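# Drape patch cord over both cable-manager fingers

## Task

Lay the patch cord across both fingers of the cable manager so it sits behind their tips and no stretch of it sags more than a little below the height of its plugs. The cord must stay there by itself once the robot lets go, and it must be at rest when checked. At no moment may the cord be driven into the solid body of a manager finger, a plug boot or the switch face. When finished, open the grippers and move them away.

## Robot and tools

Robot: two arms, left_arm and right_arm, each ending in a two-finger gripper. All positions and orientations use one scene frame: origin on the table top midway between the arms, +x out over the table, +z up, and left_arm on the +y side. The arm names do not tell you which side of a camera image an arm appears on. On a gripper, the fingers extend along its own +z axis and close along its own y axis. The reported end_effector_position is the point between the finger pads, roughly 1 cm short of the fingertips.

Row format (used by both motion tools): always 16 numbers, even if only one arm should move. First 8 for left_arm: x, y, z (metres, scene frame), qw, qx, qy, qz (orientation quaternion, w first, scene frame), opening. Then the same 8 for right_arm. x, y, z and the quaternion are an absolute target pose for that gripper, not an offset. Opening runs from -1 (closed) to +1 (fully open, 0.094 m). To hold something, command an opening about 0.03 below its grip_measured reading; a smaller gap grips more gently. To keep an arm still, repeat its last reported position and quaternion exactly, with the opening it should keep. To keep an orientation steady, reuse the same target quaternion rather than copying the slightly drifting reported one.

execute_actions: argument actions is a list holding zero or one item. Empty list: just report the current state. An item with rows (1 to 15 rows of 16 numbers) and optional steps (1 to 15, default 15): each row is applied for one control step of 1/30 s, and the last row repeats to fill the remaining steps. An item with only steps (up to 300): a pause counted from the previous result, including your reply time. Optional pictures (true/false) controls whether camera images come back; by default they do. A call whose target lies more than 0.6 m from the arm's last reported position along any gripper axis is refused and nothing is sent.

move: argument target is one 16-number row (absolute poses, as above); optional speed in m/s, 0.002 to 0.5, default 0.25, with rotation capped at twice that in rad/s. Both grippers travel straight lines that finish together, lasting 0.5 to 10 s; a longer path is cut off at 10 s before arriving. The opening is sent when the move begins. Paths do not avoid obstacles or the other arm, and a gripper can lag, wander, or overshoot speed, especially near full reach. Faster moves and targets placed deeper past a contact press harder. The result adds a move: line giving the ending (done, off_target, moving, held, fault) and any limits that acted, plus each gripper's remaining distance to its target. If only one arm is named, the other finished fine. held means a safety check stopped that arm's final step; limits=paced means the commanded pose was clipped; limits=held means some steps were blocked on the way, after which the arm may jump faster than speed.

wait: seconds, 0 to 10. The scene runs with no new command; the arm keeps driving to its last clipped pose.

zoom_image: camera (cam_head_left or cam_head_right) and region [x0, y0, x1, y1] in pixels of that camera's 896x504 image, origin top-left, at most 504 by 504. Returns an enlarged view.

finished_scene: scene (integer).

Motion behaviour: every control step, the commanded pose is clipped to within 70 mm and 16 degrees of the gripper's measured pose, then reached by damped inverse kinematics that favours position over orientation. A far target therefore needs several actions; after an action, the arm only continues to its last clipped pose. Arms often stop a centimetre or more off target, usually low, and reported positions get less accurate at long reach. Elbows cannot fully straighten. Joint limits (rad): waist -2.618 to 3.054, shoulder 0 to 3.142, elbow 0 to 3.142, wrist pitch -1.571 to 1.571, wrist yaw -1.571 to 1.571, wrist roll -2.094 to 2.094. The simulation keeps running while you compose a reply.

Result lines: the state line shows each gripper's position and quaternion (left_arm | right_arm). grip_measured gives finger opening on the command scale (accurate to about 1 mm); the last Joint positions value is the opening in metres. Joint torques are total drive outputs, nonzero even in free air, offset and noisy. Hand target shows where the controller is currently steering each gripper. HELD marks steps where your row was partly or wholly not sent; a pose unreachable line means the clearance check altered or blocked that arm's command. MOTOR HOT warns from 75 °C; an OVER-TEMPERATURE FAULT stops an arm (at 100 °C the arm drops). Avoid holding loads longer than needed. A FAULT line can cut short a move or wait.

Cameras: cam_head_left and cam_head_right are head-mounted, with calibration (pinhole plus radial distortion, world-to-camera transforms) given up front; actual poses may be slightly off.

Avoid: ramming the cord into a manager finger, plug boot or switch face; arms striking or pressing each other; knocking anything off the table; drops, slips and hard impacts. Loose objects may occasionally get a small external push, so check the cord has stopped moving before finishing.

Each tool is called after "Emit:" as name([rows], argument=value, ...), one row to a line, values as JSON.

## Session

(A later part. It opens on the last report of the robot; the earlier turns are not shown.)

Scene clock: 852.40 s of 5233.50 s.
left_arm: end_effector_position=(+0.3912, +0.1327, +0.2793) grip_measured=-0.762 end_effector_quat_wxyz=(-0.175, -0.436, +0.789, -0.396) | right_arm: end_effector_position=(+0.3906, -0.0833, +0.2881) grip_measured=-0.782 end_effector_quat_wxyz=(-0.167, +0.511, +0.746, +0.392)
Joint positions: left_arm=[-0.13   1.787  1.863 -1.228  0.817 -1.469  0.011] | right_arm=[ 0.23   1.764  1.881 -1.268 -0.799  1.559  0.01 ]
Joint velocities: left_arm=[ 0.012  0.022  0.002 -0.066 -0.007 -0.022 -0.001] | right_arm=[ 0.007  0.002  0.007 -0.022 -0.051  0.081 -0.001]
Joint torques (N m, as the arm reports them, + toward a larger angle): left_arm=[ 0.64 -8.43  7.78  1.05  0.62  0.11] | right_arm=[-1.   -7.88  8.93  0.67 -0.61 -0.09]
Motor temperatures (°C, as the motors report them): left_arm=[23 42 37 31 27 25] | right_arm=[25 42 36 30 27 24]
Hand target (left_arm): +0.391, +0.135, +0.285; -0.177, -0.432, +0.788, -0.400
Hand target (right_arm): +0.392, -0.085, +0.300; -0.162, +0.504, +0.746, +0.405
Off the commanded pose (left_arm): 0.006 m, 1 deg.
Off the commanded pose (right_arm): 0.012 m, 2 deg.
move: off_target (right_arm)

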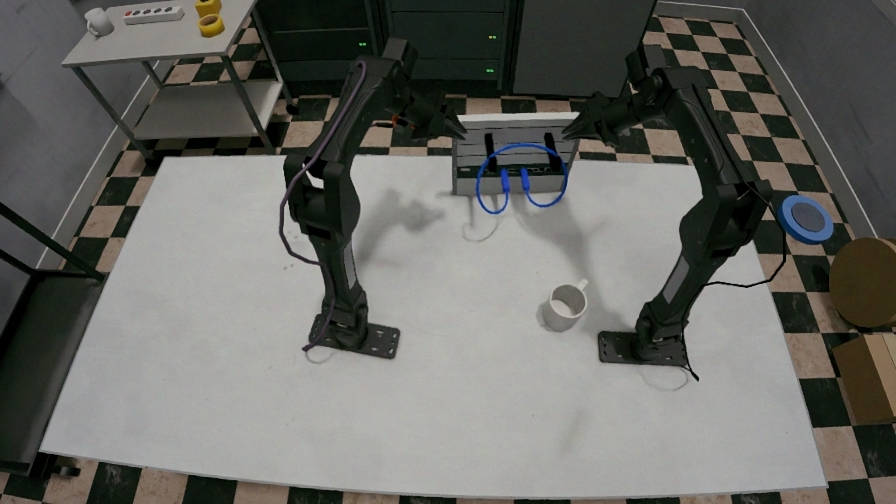

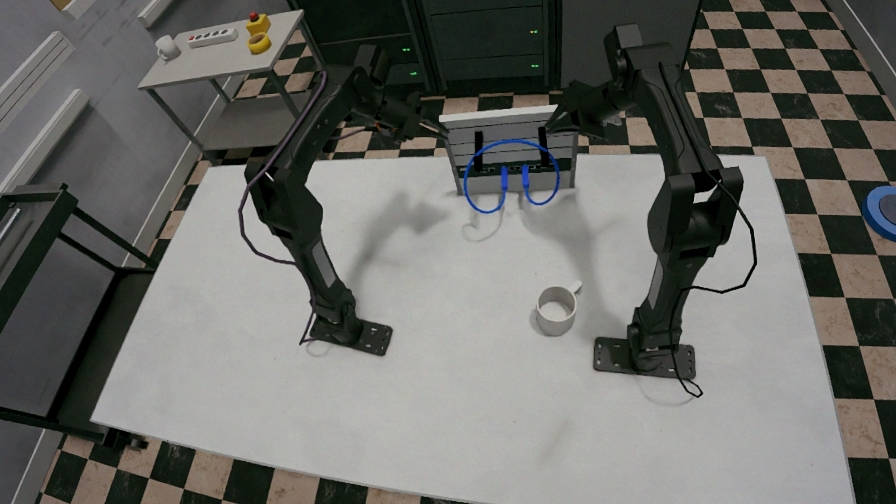

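Emit:
move(target=[0.30,0.22,0.30,-0.178,-0.432,0.789,-0.400,-0.5,0.30,-0.19,0.30,-0.162,0.503,0.745,0.404,-0.5], speed=0.15)

Emit:
wait(seconds=4)

Emit:
zoom_image(camera="cam_head_left", region=[460,110,600,220])

Emit:
wait(seconds=3)

Emit:
zoom_image(camera="cam_head_left", region=[460,110,600,220])

Emit:
zoom_image(camera="cam_head_right", region=[450,105,590,215])

Scene clock: 856.73 s of 5233.50 s.
left_arm: end_effector_position=(+0.3081, +0.2192, +0.2967) grip_measured=-0.502 end_effector_quat_wxyz=(-0.167, -0.437, +0.789, -0.399) | right_arm: end_effector_position=(+0.3049, -0.1895, +0.2976) grip_measured=-0.502 end_effector_quat_wxyz=(-0.122, +0.521, +0.735, +0.417)
Joint positions: left_arm=[ 0.114  1.496  1.645 -1.544  0.882 -1.127  0.023] | right_arm=[-0.139  1.438  1.595 -1.553 -0.886  1.126  0.023]
Joint velocities: left_arm=[-0.012 -0.007 -0.027 -0.066 -0.007  0.022  0.001] | right_arm=[ 0.022  0.012 -0.002  0.007  0.007 -0.051 -0.002]
Joint torques (N m, as the arm reports them, + toward a larger angle): left_arm=[ 0.73 -6.91  4.49  0.63  0.66  0.17] | right_arm=[-0.91 -6.29  4.21  0.35 -0.67 -0.1 ]
Motor temperatures (°C, as the motors report them): left_arm=[23 42 37 31 27 25] | right_arm=[25 42 36 30 27 24]
Hand target (left_arm): +0.301, +0.220, +0.299; -0.171, -0.435, +0.787, -0.404
Hand target (right_arm): +0.299, -0.188, +0.300; -0.126, +0.519, +0.731, +0.424
Off the commanded pose (left_arm): 0.009 m, 1 deg.
Off the commanded pose (right_arm): 0.005 m, 5 deg.
joint sent to its limit (left arm) — the command would take joint 4 (wrist pitch) past its lower limit, so that joint was sent only as far as its limit.
joint sent to its limit (right arm) — the command would take joint 4 (wrist pitch) past its lower limit, so that joint was sent only as far as its limit.
move: off_target (right_arm)

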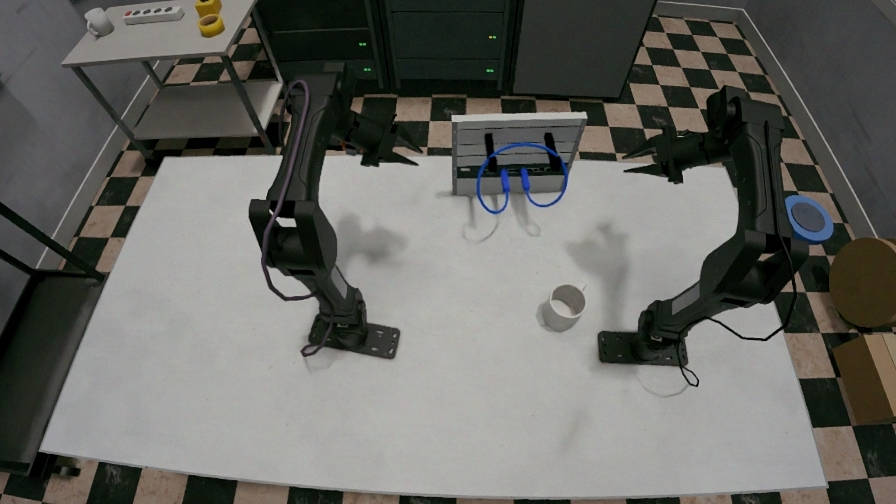

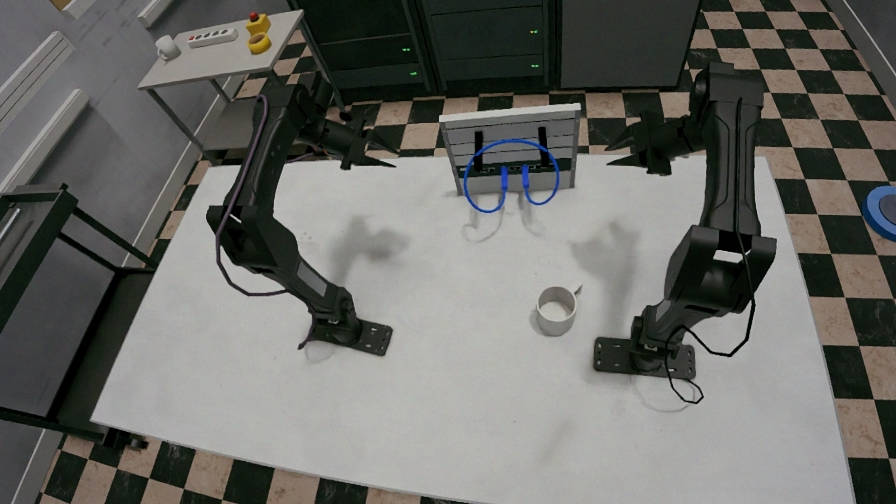

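Scene clock: 860.73 s of 5233.50 s.
left_arm: end_effector_position=(+0.3078, +0.2192, +0.2967) grip_measured=-0.502 end_effector_quat_wxyz=(-0.167, -0.436, +0.789, -0.399) | right_arm: end_effector_position=(+0.3049, -0.1894, +0.2977) grip_measured=-0.502 end_effector_quat_wxyz=(-0.122, +0.520, +0.735, +0.417)
Joint positions: left_arm=[ 0.114  1.496  1.645 -1.545  0.882 -1.124  0.023] | right_arm=[-0.139  1.438  1.595 -1.553 -0.887  1.124  0.023]
Joint velocities: left_arm=[-0.007 -0.007  0.002 -0.037 -0.022  0.022 -0.001] | right_arm=[ 0.012 -0.002 -0.012 -0.007  0.051  0.007 -0.001]
Joint torques (N m, as the arm reports them, + toward a larger angle): left_arm=[ 0.71 -6.94  4.51  0.68  0.67  0.14] | right_arm=[-0.9  -6.23  4.19  0.35 -0.72 -0.1 ]
Motor temperatures (°C, as the motors report them): left_arm=[23 41 37 31 27 25] | right_arm=[25 41 35 29 27 24]
Hand target (left_arm): +0.301, +0.220, +0.299; -0.171, -0.435, +0.787, -0.404
Hand target (right_arm): +0.299, -0.188, +0.300; -0.126, +0.519, +0.732, +0.424
Off the commanded pose (left_arm): 0.008 m, 1 deg.
Off the commanded pose (right_arm): 0.005 m, 5 deg.
Steps of this call (steps 1 to 90: nothing new was sent; then 1.00 s passed at rest). Readings (end_effector_position):
1: left_arm (+0.3080, +0.2192, +0.2967) | right_arm (+0.3049, -0.1894, +0.2976)
2: left_arm (+0.3080, +0.2192, +0.2968) | right_arm (+0.3049, -0.1894, +0.2976)
4: left_arm (+0.3079, +0.2192, +0.2967) | right_arm (+0.3049, -0.1894, +0.2976)
8: left_arm (+0.3079, +0.2192, +0.2967) | right_arm (+0.3049, -0.1894, +0.2977)
90: the state above

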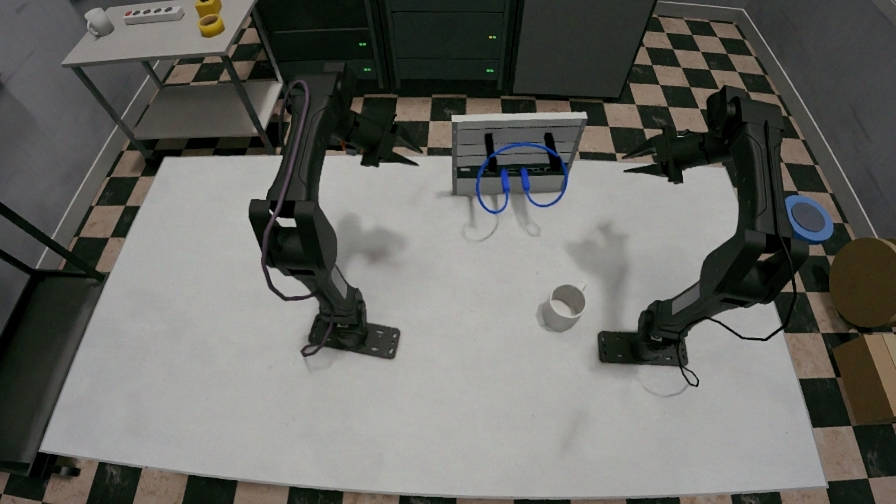

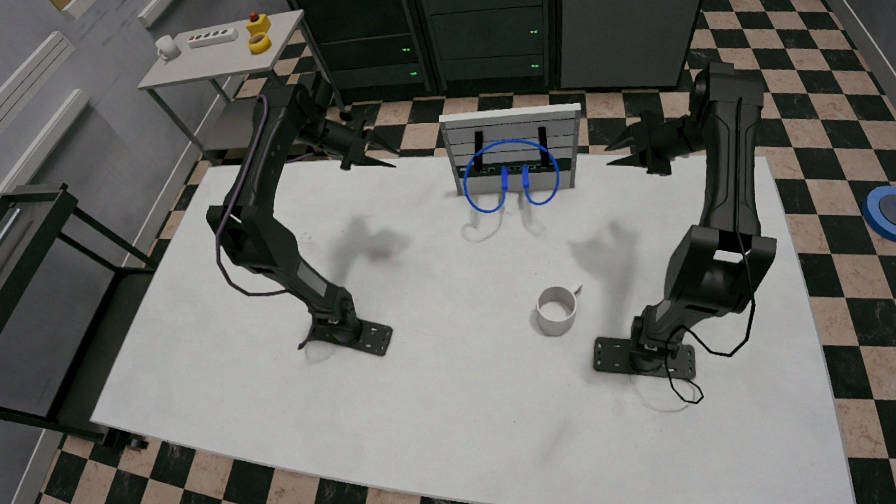

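Region (460, 110, 600, 220) of cam_head_left's 896x504 image, scaled by 3.600, with more detail than that image has; it fills the top 396 rows of this view, and the rest is white.

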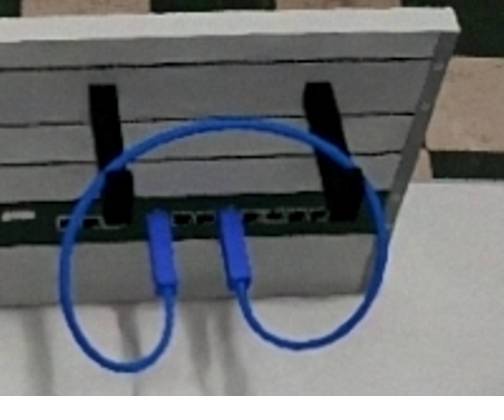

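Scene clock: 863.73 s of 5233.50 s.
left_arm: end_effector_position=(+0.3078, +0.2192, +0.2967) grip_measured=-0.502 end_effector_quat_wxyz=(-0.167, -0.436, +0.789, -0.399) | right_arm: end_effector_position=(+0.3049, -0.1894, +0.2977) grip_measured=-0.502 end_effector_quat_wxyz=(-0.122, +0.520, +0.735, +0.417)
Joint positions: left_arm=[ 0.114  1.496  1.645 -1.545  0.882 -1.124  0.023] | right_arm=[-0.139  1.438  1.595 -1.553 -0.887  1.124  0.023]
Joint velocities: left_arm=[-0.007 -0.002  0.022  0.007  0.037  0.037 -0.001] | right_arm=[ 0.002 -0.002  0.002 -0.051 -0.095  0.081  0.   ]
Joint torques (N m, as the arm reports them, + toward a larger angle): left_arm=[ 0.64 -6.9   4.46  0.67  0.67  0.14] | right_arm=[-0.93 -6.25  4.17  0.34 -0.71 -0.09]
Motor temperatures (°C, as the motors report them): left_arm=[23 41 36 31 27 25] | right_arm=[25 40 34 29 27 24]
Hand target (left_arm): +0.301, +0.220, +0.299; -0.171, -0.435, +0.787, -0.404
Hand target (right_arm): +0.299, -0.188, +0.300; -0.126, +0.519, +0.732, +0.424
Off the commanded pose (left_arm): 0.008 m, 1 deg.
Off the commanded pose (right_arm): 0.005 m, 5 deg.
Steps of this call (steps 1 to 90: nothing new was sent). Readings (end_effector_position):
1: left_arm (+0.3078, +0.2192, +0.2967) | right_arm (+0.3049, -0.1894, +0.2977)
2: left_arm (+0.3078, +0.2192, +0.2967) | right_arm (+0.3049, -0.1894, +0.2977)
4: left_arm (+0.3078, +0.2192, +0.2967) | right_arm (+0.3049, -0.1894, +0.2977)
8: left_arm (+0.3078, +0.2192, +0.2967) | right_arm (+0.3049, -0.1894, +0.2977)
90: the state above

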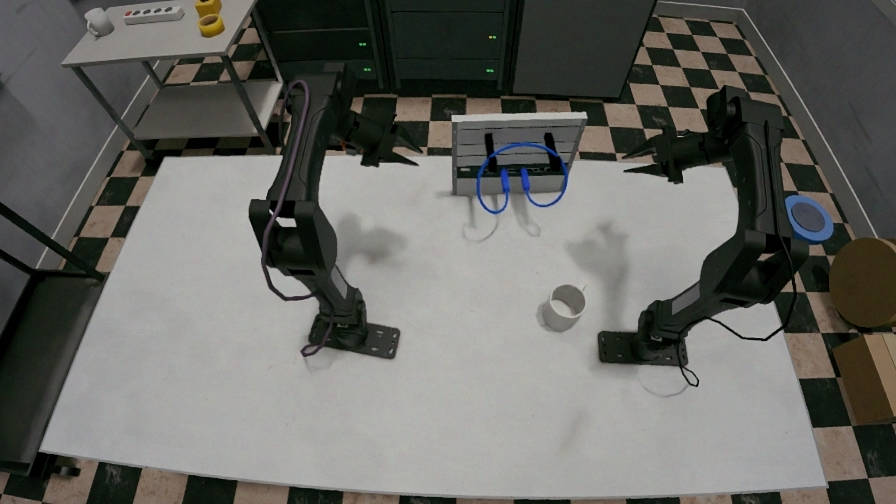

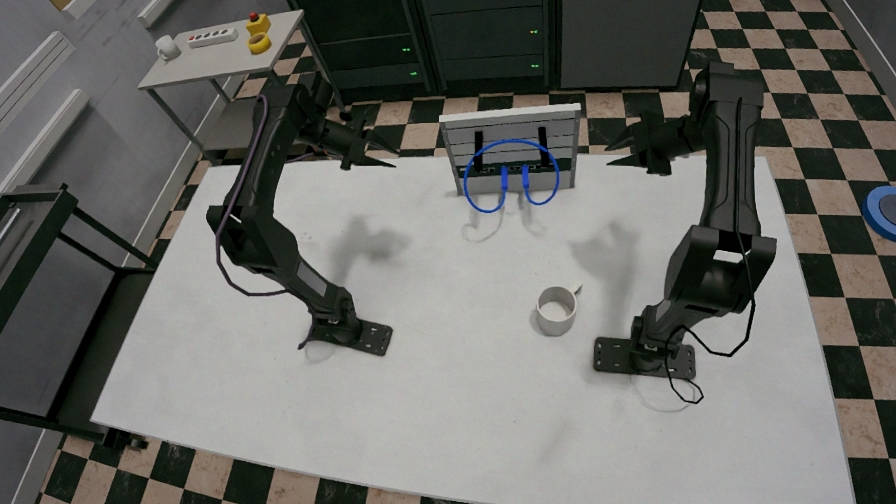

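Region (460, 110, 600, 220) of cam_head_left's 896x504 image, scaled by 3.600, with more detail than that image has; it fills the top 396 rows of this view, and the rest is white.

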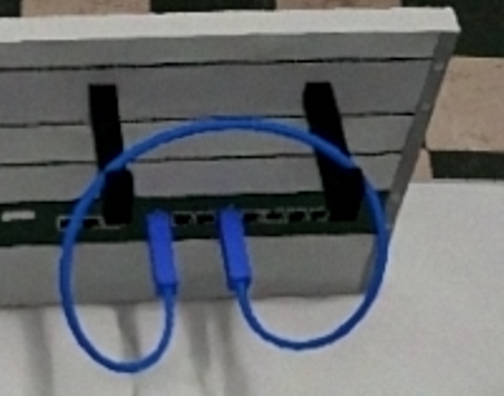

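Region (450, 105, 590, 215) of cam_head_right's 896x504 image, scaled by 3.600, with more detail than that image has; it fills the top 396 rows of this view, and the rest is white.

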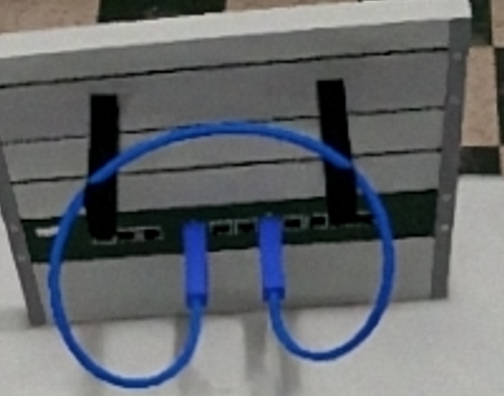

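Emit:
finished_scene(scene=1)

The scene is finished: the task was done.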